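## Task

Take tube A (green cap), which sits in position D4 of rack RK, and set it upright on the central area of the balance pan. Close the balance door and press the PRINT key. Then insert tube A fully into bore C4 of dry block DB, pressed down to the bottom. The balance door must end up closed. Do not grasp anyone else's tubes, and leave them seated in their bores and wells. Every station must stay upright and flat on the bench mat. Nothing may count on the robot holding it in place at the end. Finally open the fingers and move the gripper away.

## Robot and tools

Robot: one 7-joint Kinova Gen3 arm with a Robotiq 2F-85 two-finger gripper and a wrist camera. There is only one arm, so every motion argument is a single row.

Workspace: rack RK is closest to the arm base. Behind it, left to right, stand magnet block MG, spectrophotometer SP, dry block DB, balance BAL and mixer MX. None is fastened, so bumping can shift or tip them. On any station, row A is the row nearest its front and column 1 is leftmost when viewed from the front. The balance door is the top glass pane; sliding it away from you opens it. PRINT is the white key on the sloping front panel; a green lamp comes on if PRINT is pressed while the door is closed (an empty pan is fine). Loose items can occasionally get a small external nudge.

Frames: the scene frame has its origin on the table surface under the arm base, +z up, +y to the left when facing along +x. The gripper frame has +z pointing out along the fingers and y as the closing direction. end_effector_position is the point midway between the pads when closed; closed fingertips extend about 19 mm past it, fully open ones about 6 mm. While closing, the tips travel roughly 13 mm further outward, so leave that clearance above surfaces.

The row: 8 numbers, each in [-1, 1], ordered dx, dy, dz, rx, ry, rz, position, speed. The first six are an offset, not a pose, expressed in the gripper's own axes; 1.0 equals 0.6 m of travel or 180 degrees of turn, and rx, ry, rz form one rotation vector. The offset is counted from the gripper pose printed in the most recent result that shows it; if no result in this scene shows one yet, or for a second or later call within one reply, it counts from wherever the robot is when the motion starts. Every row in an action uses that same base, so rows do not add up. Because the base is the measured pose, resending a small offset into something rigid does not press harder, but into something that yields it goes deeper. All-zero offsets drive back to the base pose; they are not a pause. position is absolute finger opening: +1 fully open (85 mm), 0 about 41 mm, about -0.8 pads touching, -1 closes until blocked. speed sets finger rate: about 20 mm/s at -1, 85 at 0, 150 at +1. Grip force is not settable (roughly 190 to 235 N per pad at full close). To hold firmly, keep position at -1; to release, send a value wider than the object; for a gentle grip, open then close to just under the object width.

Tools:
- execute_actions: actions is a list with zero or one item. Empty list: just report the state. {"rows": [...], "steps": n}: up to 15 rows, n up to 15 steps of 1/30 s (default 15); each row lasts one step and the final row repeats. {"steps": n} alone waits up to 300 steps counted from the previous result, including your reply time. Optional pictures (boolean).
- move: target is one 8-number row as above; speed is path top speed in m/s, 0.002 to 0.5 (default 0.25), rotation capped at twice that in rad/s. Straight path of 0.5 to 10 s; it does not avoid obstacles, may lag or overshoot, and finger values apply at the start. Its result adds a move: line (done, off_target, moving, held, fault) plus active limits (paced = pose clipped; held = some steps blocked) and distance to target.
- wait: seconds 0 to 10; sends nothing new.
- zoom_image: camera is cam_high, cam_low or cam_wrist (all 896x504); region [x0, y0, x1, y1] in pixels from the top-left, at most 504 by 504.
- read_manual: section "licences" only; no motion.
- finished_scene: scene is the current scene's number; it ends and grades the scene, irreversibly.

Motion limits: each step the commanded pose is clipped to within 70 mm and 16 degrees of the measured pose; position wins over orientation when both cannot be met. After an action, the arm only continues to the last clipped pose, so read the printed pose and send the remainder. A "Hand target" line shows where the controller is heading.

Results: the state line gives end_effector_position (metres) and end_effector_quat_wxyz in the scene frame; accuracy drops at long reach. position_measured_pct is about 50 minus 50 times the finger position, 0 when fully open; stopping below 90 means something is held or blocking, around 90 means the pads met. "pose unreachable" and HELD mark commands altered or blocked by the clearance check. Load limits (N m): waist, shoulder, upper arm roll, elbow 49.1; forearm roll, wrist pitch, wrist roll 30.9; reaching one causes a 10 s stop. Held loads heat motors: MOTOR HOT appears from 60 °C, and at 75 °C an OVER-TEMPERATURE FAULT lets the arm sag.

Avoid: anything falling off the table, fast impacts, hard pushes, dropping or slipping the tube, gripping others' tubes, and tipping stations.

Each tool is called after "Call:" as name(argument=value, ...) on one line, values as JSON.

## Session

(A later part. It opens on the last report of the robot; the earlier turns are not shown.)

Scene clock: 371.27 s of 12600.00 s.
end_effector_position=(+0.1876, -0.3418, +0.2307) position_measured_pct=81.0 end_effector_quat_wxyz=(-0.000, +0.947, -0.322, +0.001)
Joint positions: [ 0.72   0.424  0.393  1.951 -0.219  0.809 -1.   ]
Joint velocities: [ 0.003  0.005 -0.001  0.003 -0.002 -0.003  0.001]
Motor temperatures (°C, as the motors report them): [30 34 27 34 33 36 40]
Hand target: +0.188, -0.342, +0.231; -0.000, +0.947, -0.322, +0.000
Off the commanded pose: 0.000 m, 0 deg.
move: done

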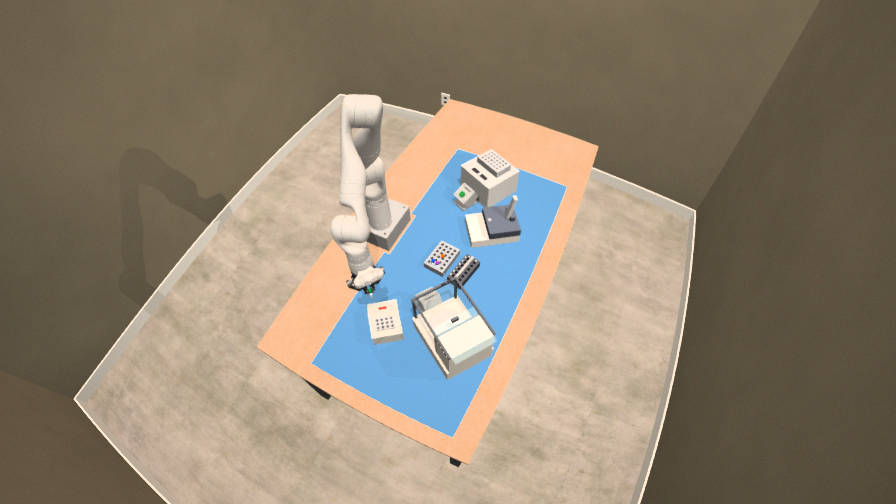

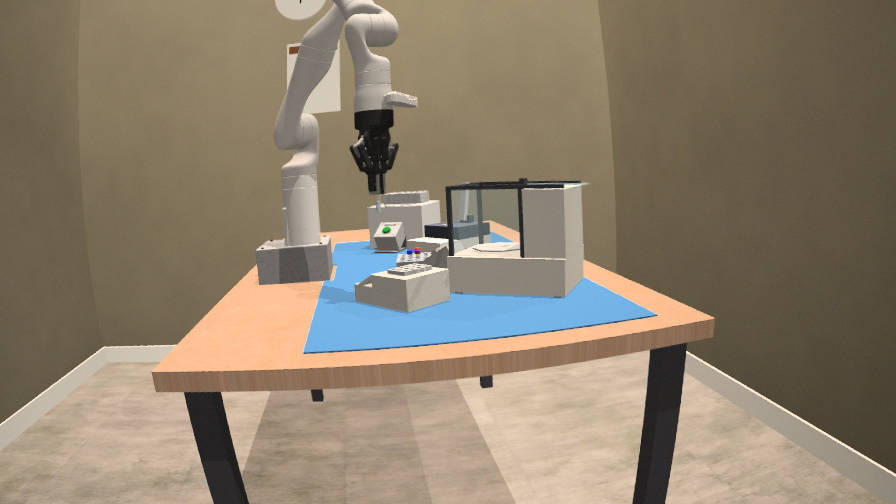

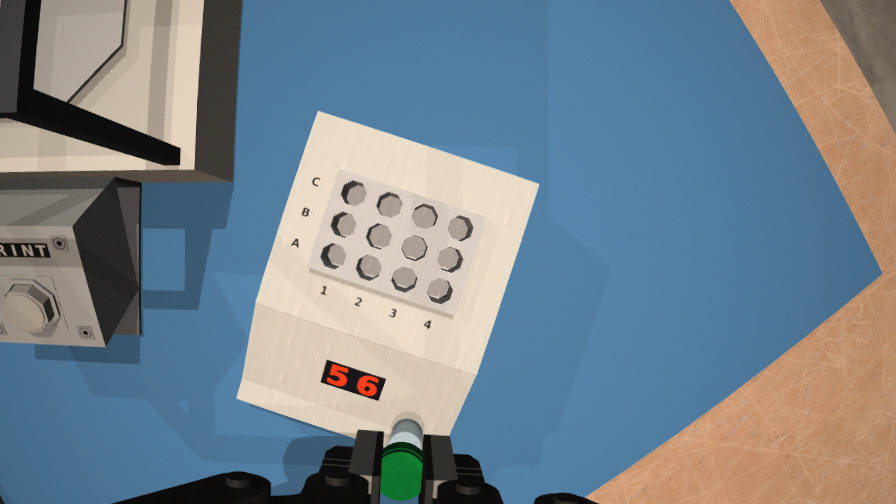

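Call:
move(target=[0.07,0.037,0.1,0,0,0,-0.68,0], speed=0.1)

Scene clock: 384.83 s of 12600.00 s.
end_effector_position=(+0.2078, -0.3851, +0.1713) position_measured_pct=81.0 end_effector_quat_wxyz=(-0.000, +0.947, -0.322, +0.001)
Joint positions: [ 0.795  0.616  0.338  1.859 -0.295  0.717 -0.933]
Joint velocities: [ 0.003  0.007  0.    -0.    -0.001  0.     0.001]
Motor temperatures (°C, as the motors report them): [30 34 27 34 33 36 40]
Hand target: +0.208, -0.385, +0.171; -0.000, +0.947, -0.322, +0.001
Off the commanded pose: 0.001 m, 0 deg.
move: done

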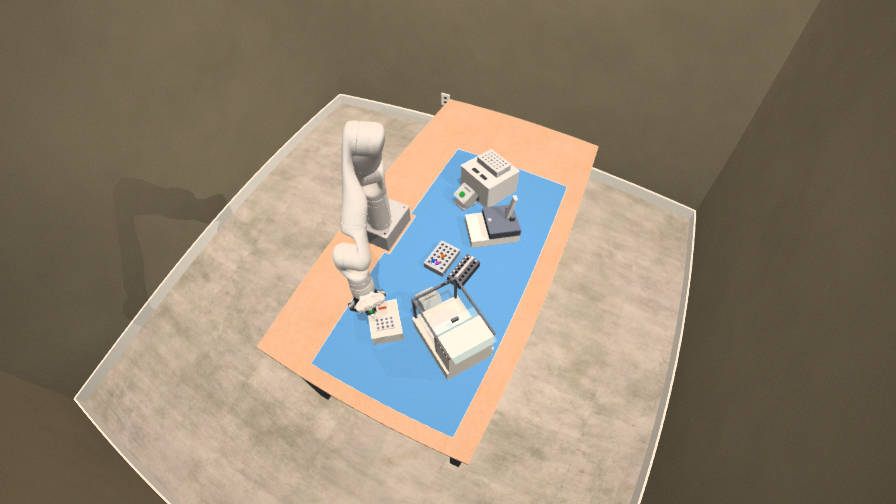

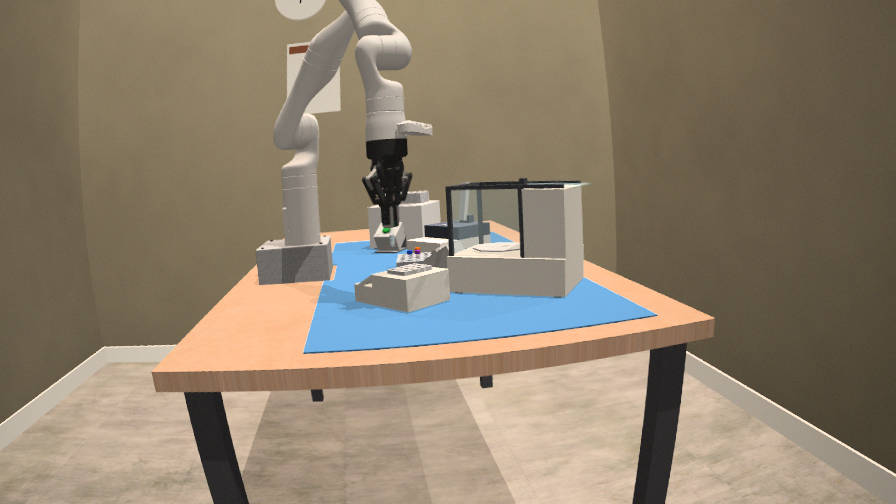

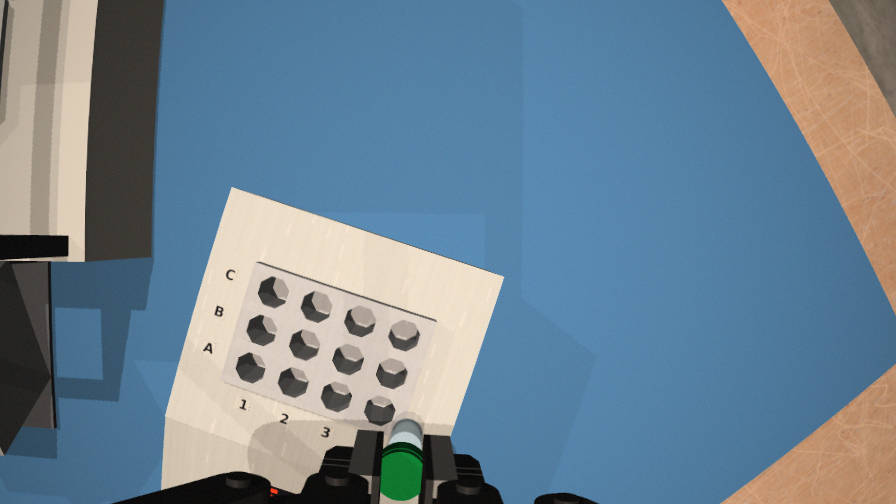

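Call:
move(target=[0.031,-0.002,0.04,0,0,0,-0.68,0], speed=0.05)

Call:
zoom_image(camera="cam_low", region=[330,180,480,320])

Call:
zoom_image(camera="cam_high", region=[330,270,430,360])

Scene clock: 403.77 s of 12600.00 s.
end_effector_position=(+0.2234, -0.3955, +0.1476) position_measured_pct=81.0 end_effector_quat_wxyz=(-0.000, +0.947, -0.322, +0.001)
Joint positions: [ 0.797  0.687  0.319  1.818 -0.317  0.687 -0.938]
Joint velocities: [ 0.001  0.006 -0.002 -0.004  0.    -0.    -0.001]
Motor temperatures (°C, as the motors report them): [30 34 27 34 33 36 40]
Hand target: +0.223, -0.396, +0.147; -0.000, +0.947, -0.322, +0.001
Off the commanded pose: 0.000 m, 0 deg.
move: done

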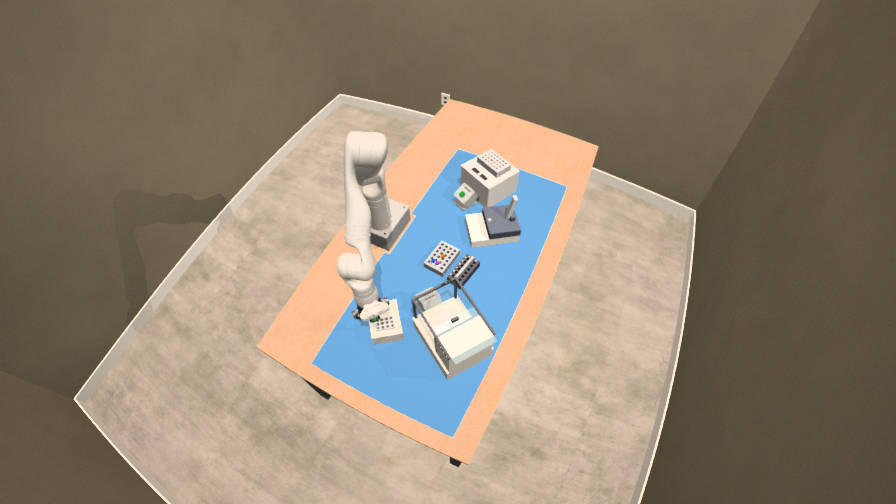

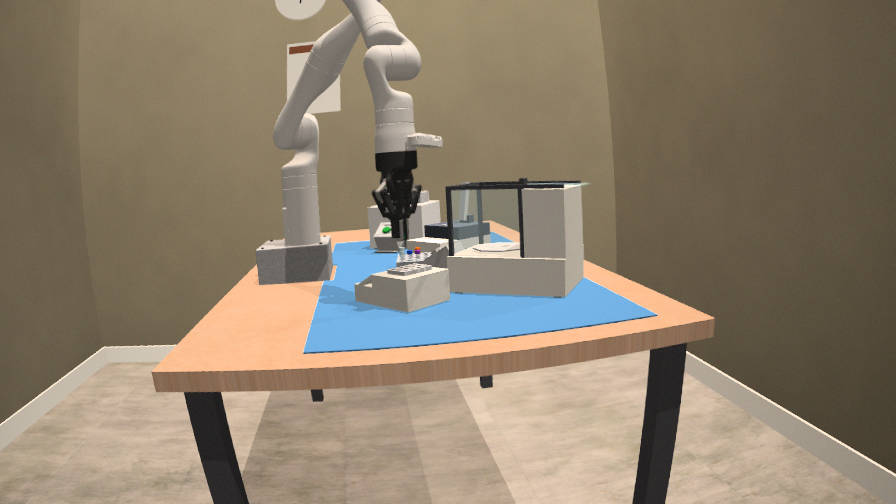

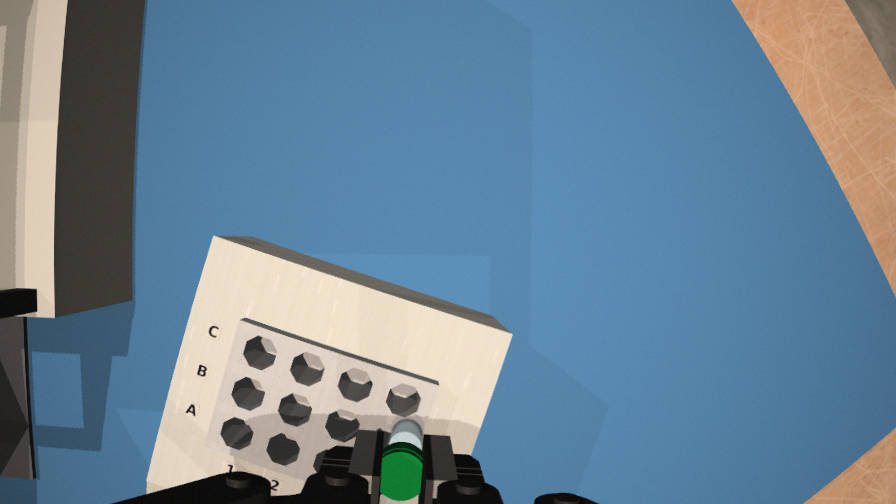

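Region (330, 180, 480, 320) of cam_low's 896x504 image, scaled by 3.360, with more detail than that image has; it fills the top 470 rows of this view, and the rest is white.

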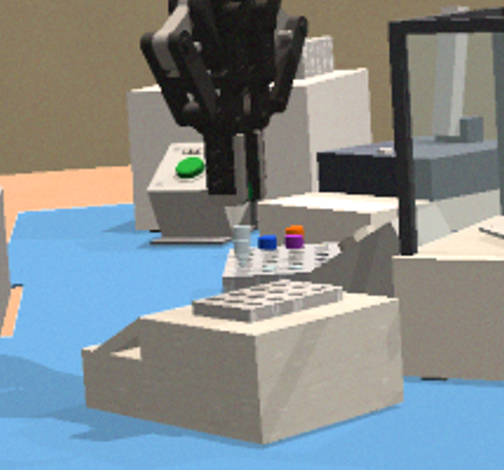

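Region (330, 270, 430, 360) of cam_high's 896x504 image, scaled by 5.040, with more detail than that image has; it fills the top 454 rows of this view, and the rest is white.

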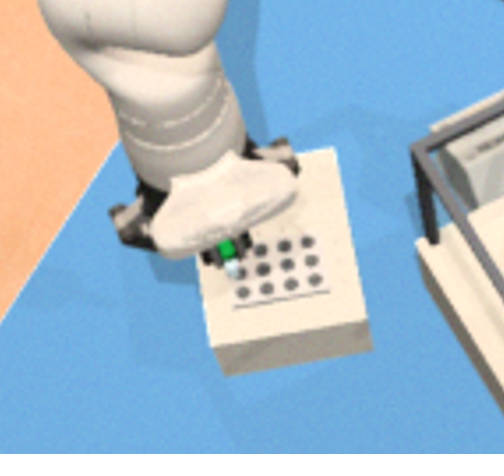

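Call:
move(target=[0.0055,-0.001,0.017,0,0,0,-0.68,0], speed=0.02)

Call:
move(target=[0,0,0.017,0,0,0,-0.68,0], speed=0.008)

Scene clock: 418.30 s of 12600.00 s.
end_effector_position=(+0.2265, -0.3971, +0.1377) position_measured_pct=81.0 end_effector_quat_wxyz=(+0.000, +0.947, -0.322, +0.001)
Joint positions: [ 0.8    0.71   0.31   1.814 -0.326  0.668 -0.936]
Joint velocities: [ 0.001  0.005  0.     0.001 -0.001 -0.005  0.001]
Motor temperatures (°C, as the motors report them): [30 34 27 34 33 36 40]
Hand target: +0.226, -0.397, +0.137; -0.000, +0.947, -0.322, +0.001
Off the commanded pose: 0.000 m, 0 deg.
move: done

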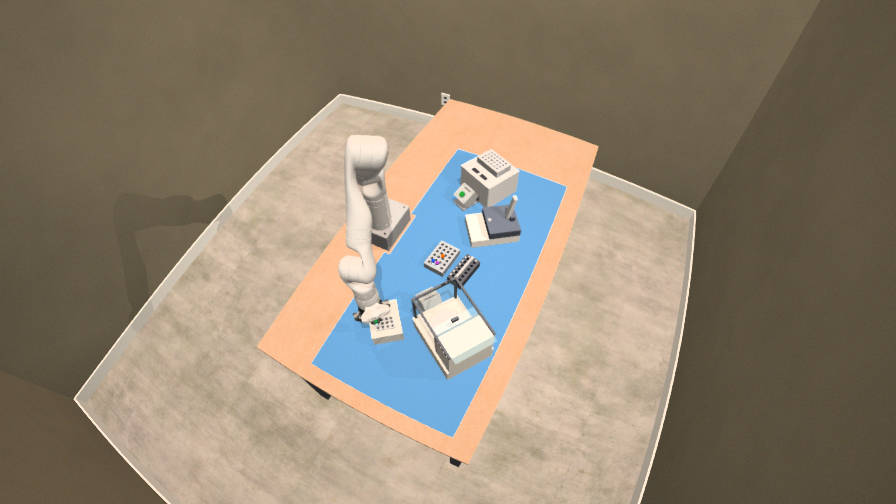

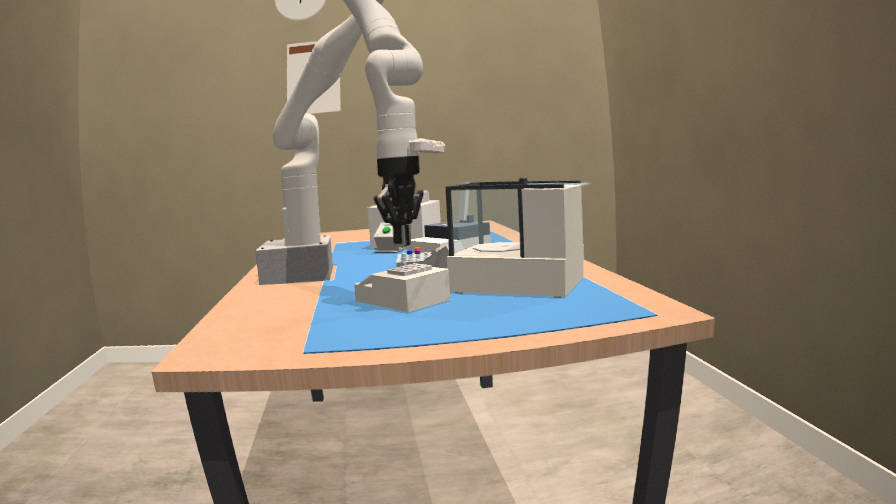

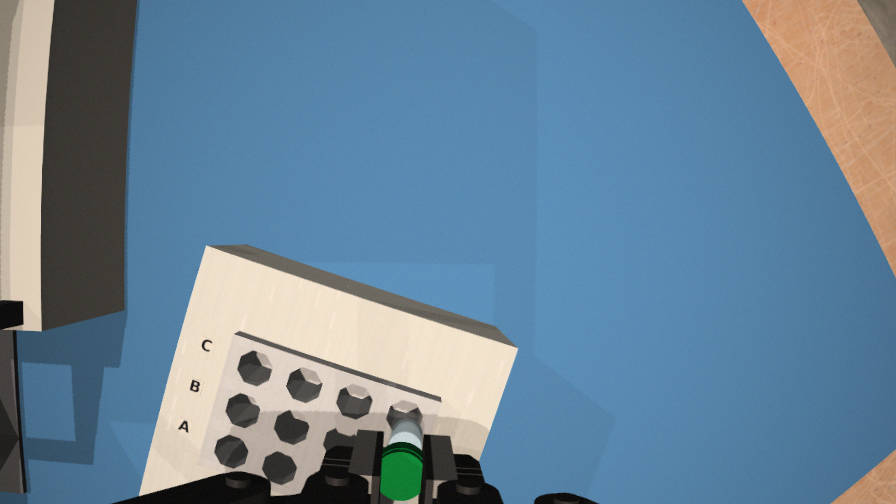

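Scene clock: 419.80 s of 12600.00 s.
end_effector_position=(+0.2265, -0.3971, +0.1276) position_measured_pct=81.0 end_effector_quat_wxyz=(+0.000, +0.947, -0.322, +0.001)
Joint positions: [ 0.806  0.729  0.3    1.82  -0.334  0.643 -0.93 ]
Joint velocities: [ 0.001  0.002 -0.     0.001 -0.    -0.001  0.001]
Motor temperatures (°C, as the motors report them): [30 34 27 34 33 36 40]
Hand target: +0.226, -0.397, +0.127; +0.000, +0.947, -0.322, +0.001
Off the commanded pose: 0.000 m, 0 deg.
move: done

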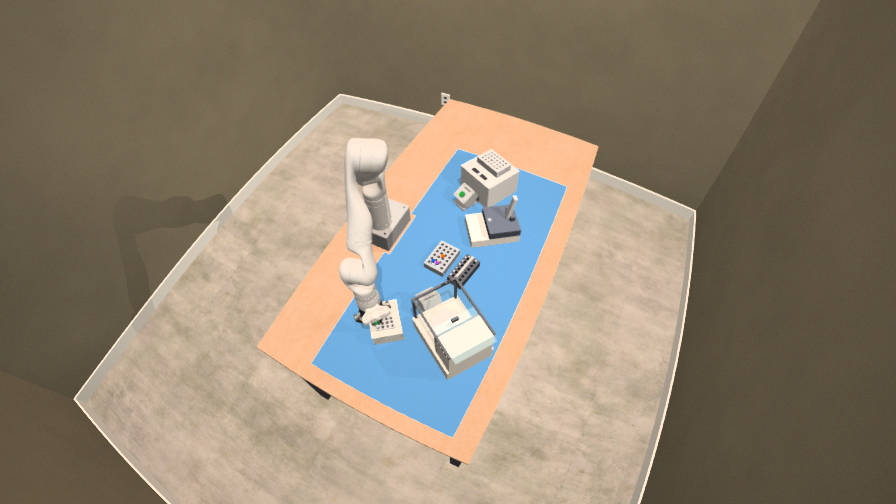

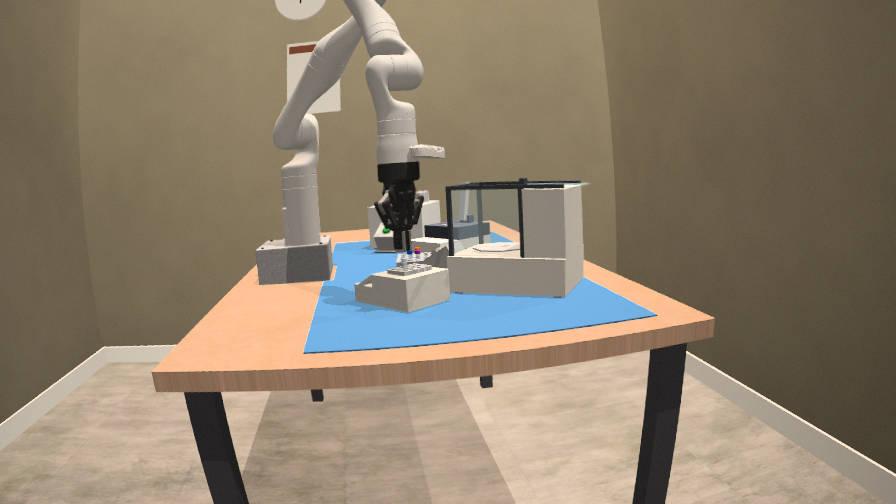

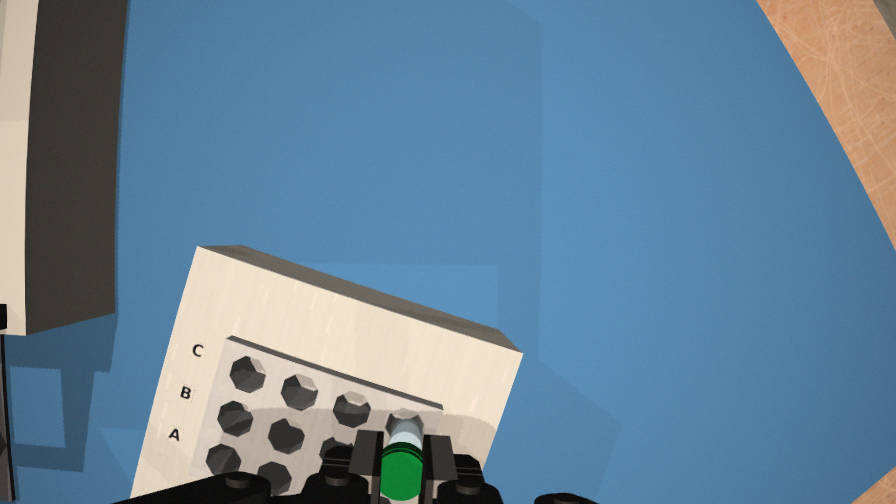

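Call:
zoom_image(camera="cam_low", region=[350,200,470,310])

Call:
zoom_image(camera="cam_wrist", region=[300,350,500,504])

Region (350, 200, 470, 310) of cam_low's 896x504 image, scaled by 4.200, with more detail than that image has; it fills the top 462 rows of this view, and the rest is white.

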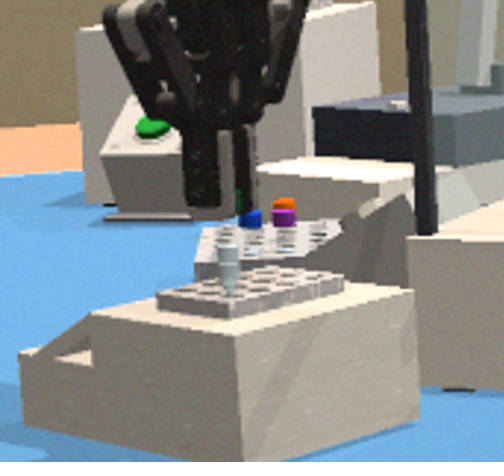

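Region (300, 350, 500, 504) of cam_wrist's 896x504 image, scaled by 2.520; it fills the top 388 rows of this view, and the rest is white.

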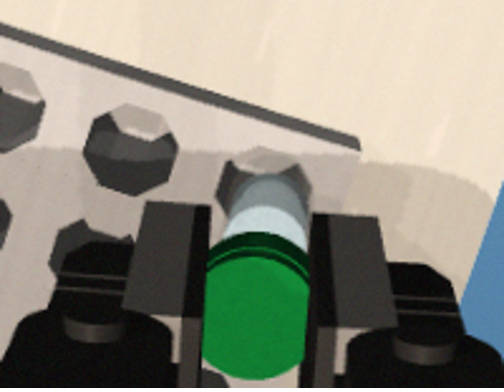

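Call:
move(target=[0,0,0.02,0,0,0,-0.68,0], speed=0.008)

Call:
zoom_image(camera="cam_low", region=[350,200,470,310])

Scene clock: 429.47 s of 12600.00 s.
end_effector_position=(+0.2268, -0.3970, +0.1157) position_measured_pct=81.0 end_effector_quat_wxyz=(-0.000, +0.947, -0.322, +0.001)
Joint positions: [ 0.814  0.752  0.289  1.825 -0.343  0.614 -0.922]
Joint velocities: [ 0.001  0.002 -0.002  0.001  0.    -0.003  0.001]
Motor temperatures (°C, as the motors report them): [30 34 27 34 33 36 40]
Hand target: +0.227, -0.397, +0.116; +0.000, +0.947, -0.322, +0.001
Off the commanded pose: 0.000 m, 0 deg.
move: done

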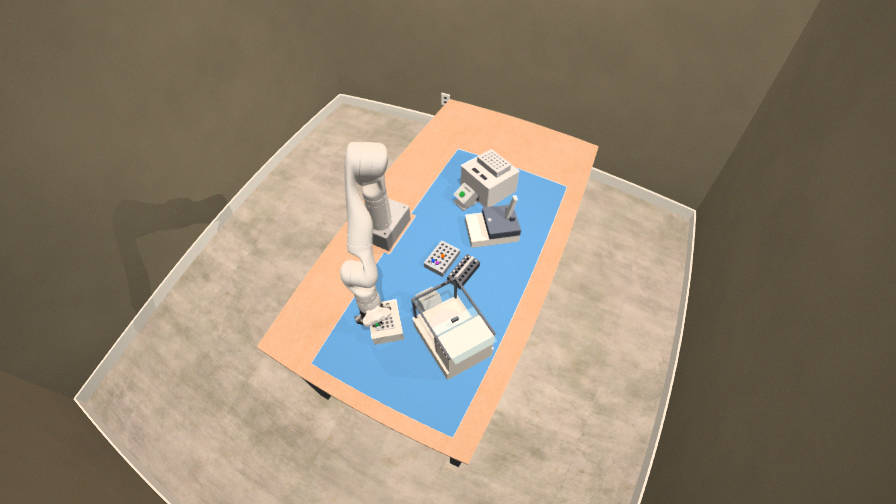

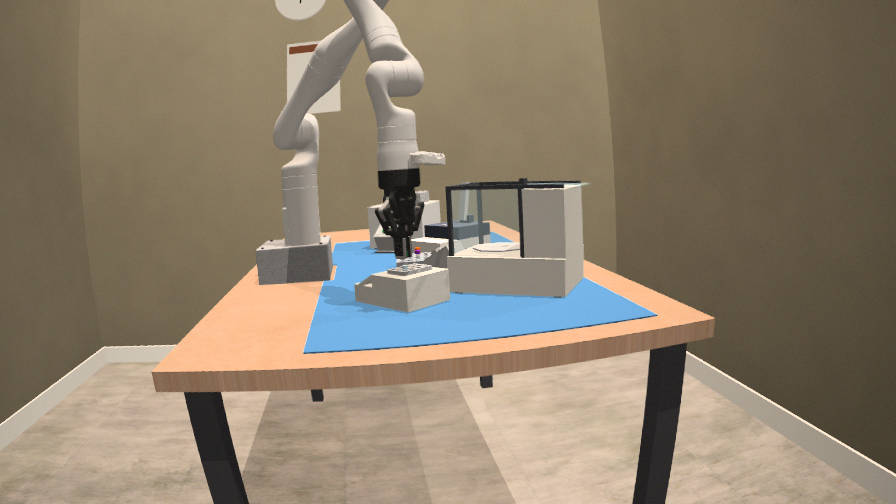

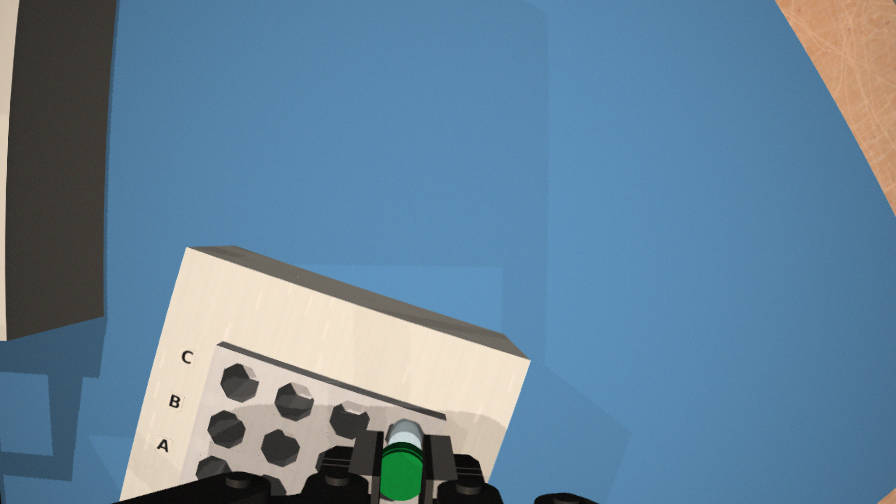

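Region (350, 200, 470, 310) of cam_low's 896x504 image, scaled by 4.200, with more detail than that image has; it fills the top 462 rows of this view, and the rest is white.

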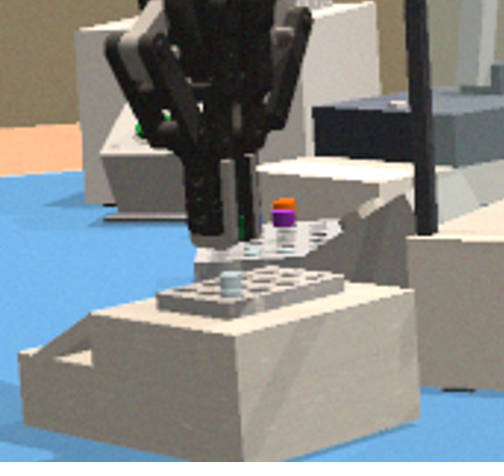

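Going in. Continue.

Call:
move(target=[0,0,0.017,0,0,0,-0.68,0], speed=0.008)

Call:
zoom_image(camera="cam_low", region=[350,200,470,310])

Scene clock: 433.83 s of 12600.00 s.
end_effector_position=(+0.2269, -0.3970, +0.1056) position_measured_pct=81.0 end_effector_quat_wxyz=(-0.000, +0.947, -0.322, +0.001)
Joint positions: [ 0.82   0.772  0.279  1.828 -0.351  0.59  -0.915]
Joint velocities: [ 0.001  0.002  0.     0.    -0.001 -0.001  0.001]
Motor temperatures (°C, as the motors report them): [30 34 27 34 33 36 40]
Hand target: +0.227, -0.397, +0.106; -0.000, +0.947, -0.322, +0.001
Off the commanded pose: 0.000 m, 0 deg.
move: done

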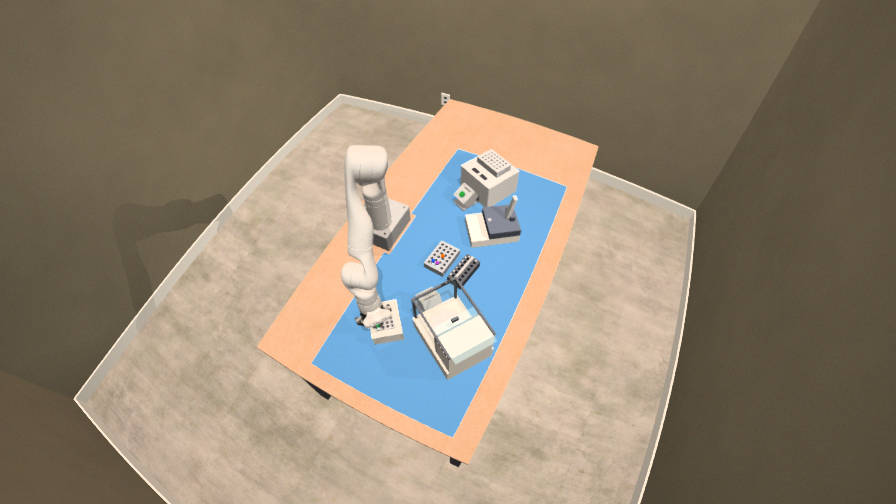

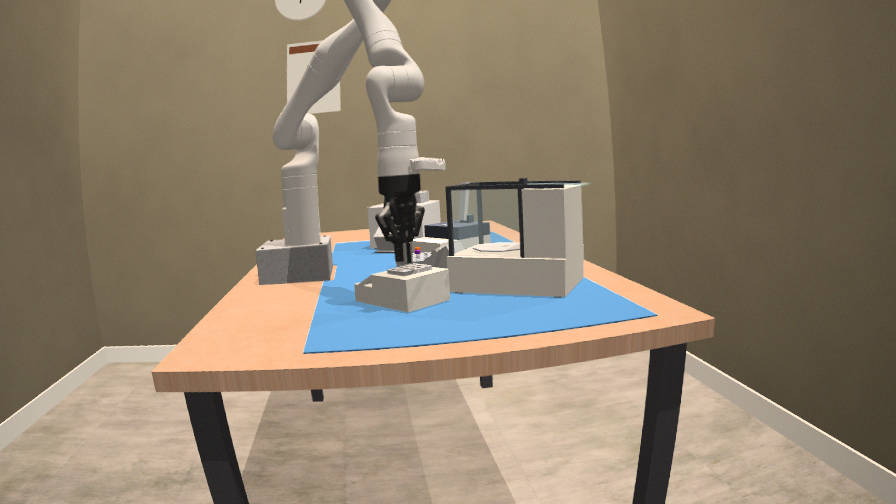

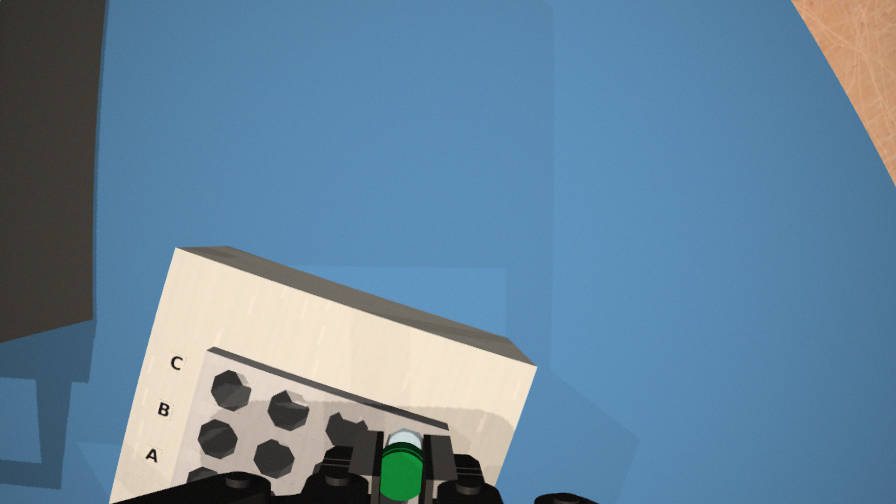

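Region (350, 200, 470, 310) of cam_low's 896x504 image, scaled by 4.200, with more detail than that image has; it fills the top 462 rows of this view, and the rest is white.

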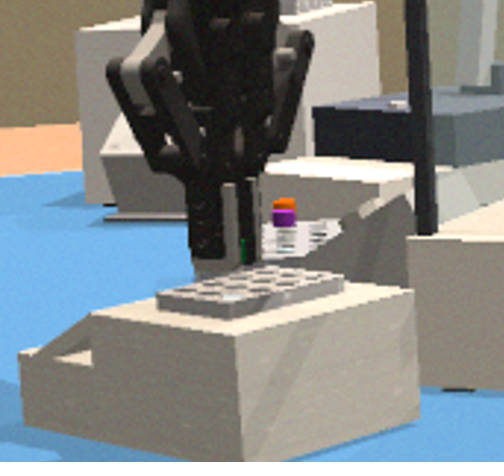

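Call:
move(target=[0,0,0,0,0,0,-0.3,0])

Call:
move(target=[0,0,-0.06,0,0,0,-0.3,0], speed=0.05)

Call:
move(target=[0,0,0,0,0,0,-0.8,0.5])

Call:
zoom_image(camera="cam_low", region=[350,200,470,310])

Scene clock: 440.00 s of 12600.00 s.
end_effector_position=(+0.2269, -0.3970, +0.1056) position_measured_pct=65.1 end_effector_quat_wxyz=(-0.000, +0.947, -0.322, +0.001)
Joint positions: [ 0.82   0.772  0.279  1.828 -0.351  0.59  -0.915]
Joint velocities: [-0.    -0.     0.     0.001  0.001  0.    -0.001]
Motor temperatures (°C, as the motors report them): [30 34 27 34 33 36 40]
Hand target: +0.227, -0.397, +0.106; -0.000, +0.947, -0.322, +0.001
Off the commanded pose: 0.000 m, 0 deg.
move: done

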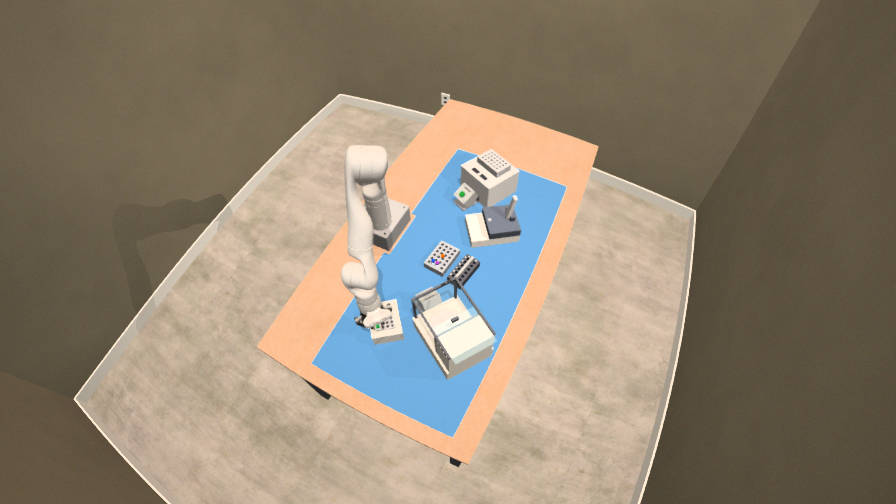

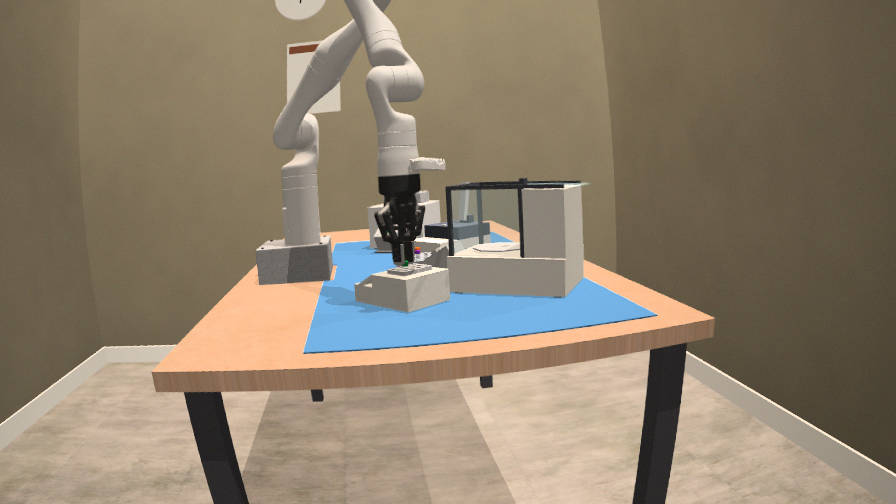

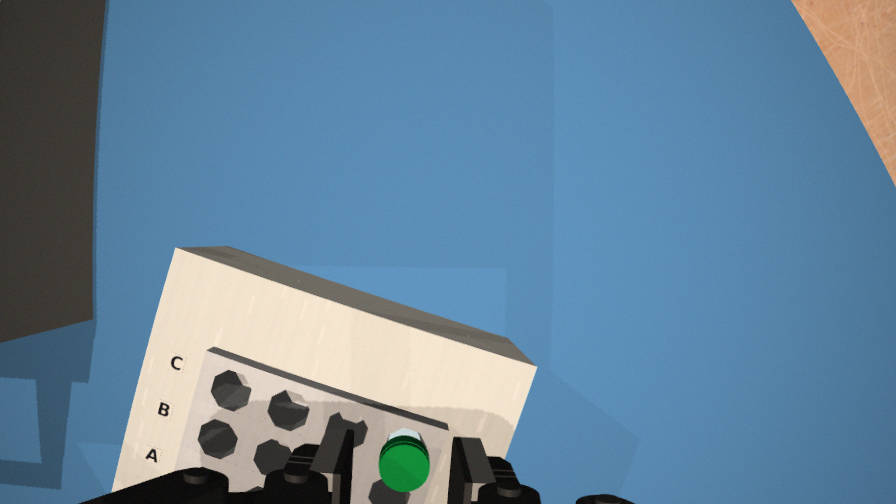

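Scene clock: 441.07 s of 12600.00 s.
end_effector_position=(+0.2267, -0.3969, +0.1413) position_measured_pct=65.1 end_effector_quat_wxyz=(-0.000, +0.947, -0.322, +0.001)
Joint positions: [ 0.797  0.703  0.313  1.812 -0.323  0.677 -0.939]
Joint velocities: [-0.002 -0.004  0.    -0.     0.002  0.002 -0.002]
Motor temperatures (°C, as the motors report them): [30 34 27 34 33 36 40]
Hand target: +0.227, -0.397, +0.142; -0.000, +0.947, -0.322, +0.001
Off the commanded pose: 0.000 m, 0 deg.
move: done

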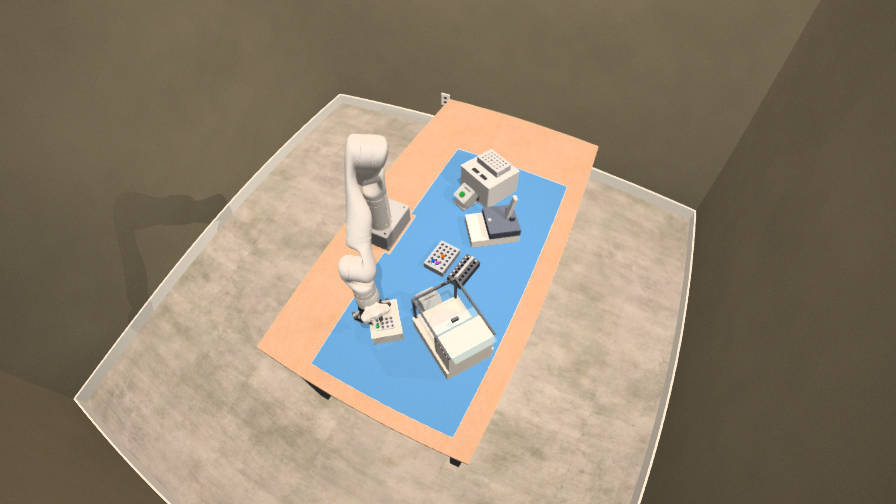

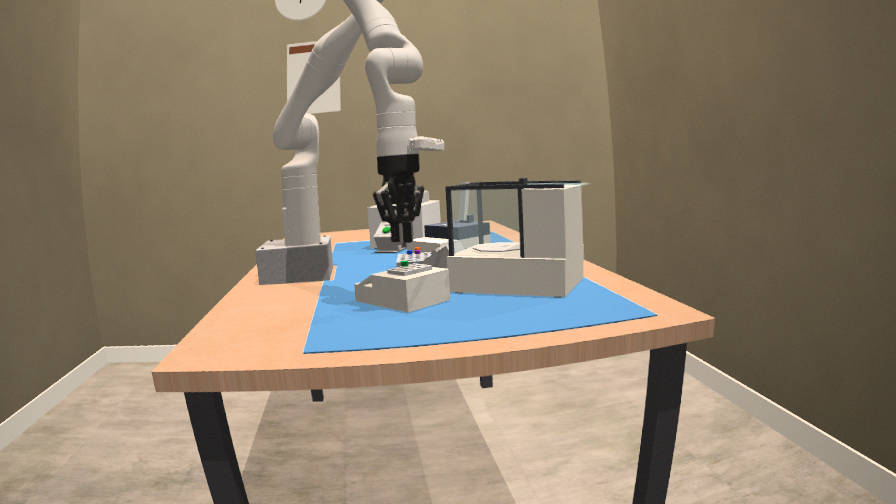

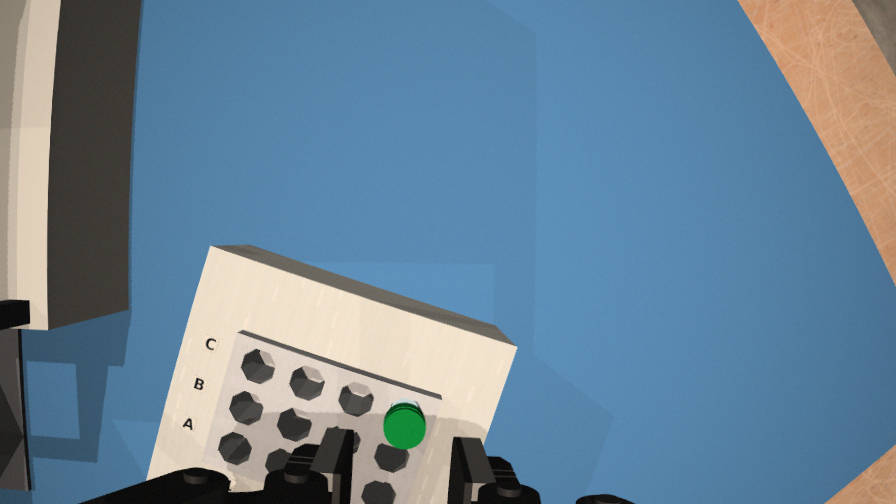

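Scene clock: 441.67 s of 12600.00 s.
end_effector_position=(+0.2267, -0.3969, +0.1413) position_measured_pct=89.7 end_effector_quat_wxyz=(-0.000, +0.947, -0.322, +0.001)
Joint positions: [ 0.797  0.703  0.313  1.812 -0.323  0.677 -0.939]
Joint velocities: [ 0.    -0.     0.001 -0.001  0.001 -0.001 -0.   ]
Motor temperatures (°C, as the motors report them): [30 34 27 34 33 36 40]
Hand target: +0.227, -0.397, +0.141; -0.000, +0.947, -0.322, +0.001
Off the commanded pose: 0.000 m, 0 deg.
move: done

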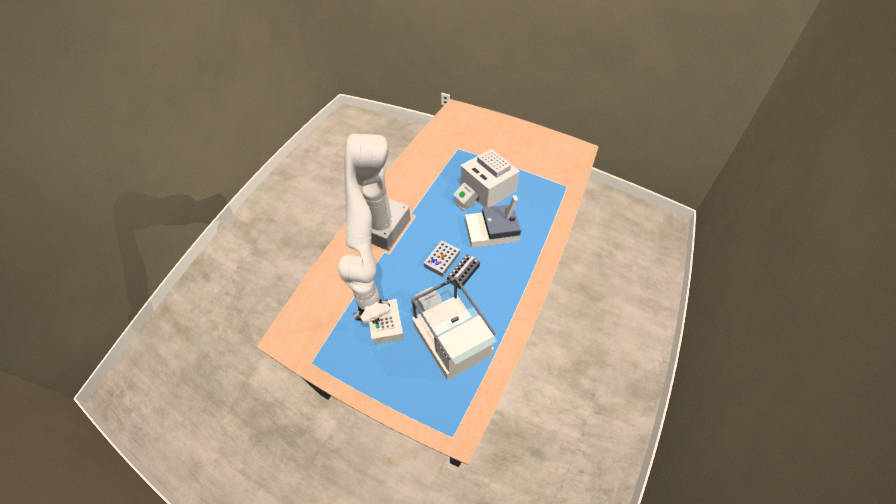

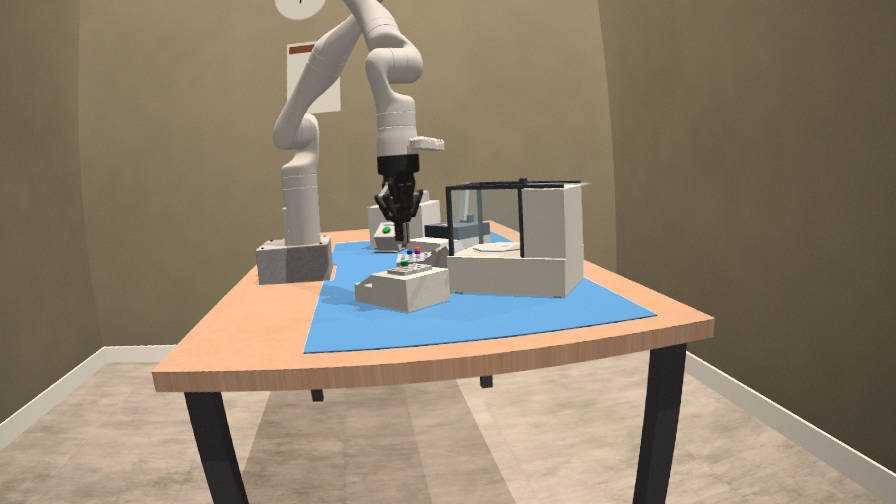

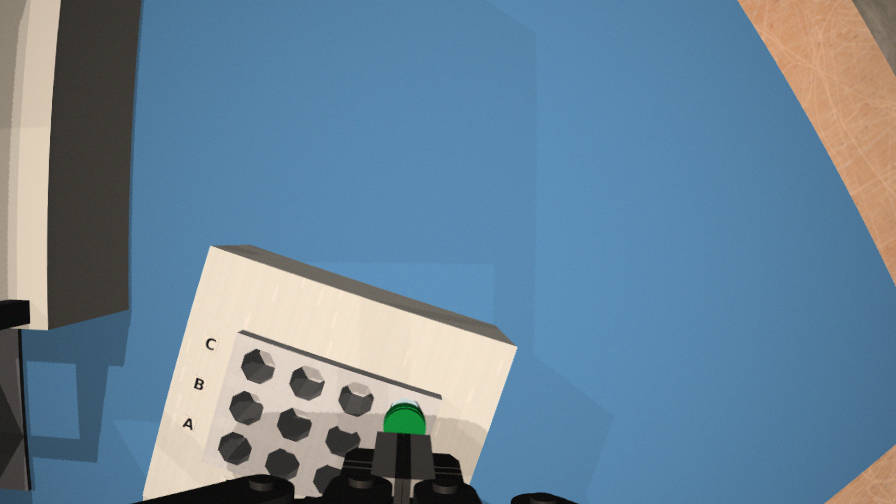

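Region (350, 200, 470, 310) of cam_low's 896x504 image, scaled by 4.200, with more detail than that image has; it fills the top 462 rows of this view, and the rest is white.

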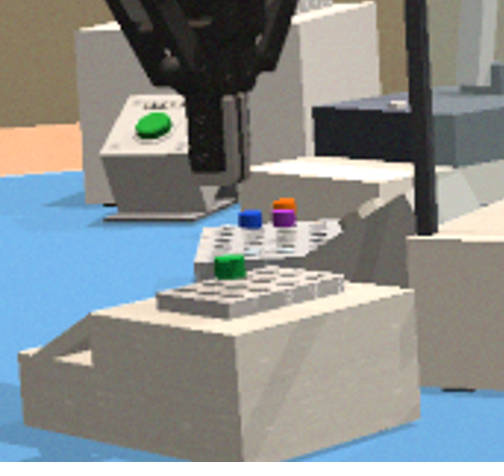

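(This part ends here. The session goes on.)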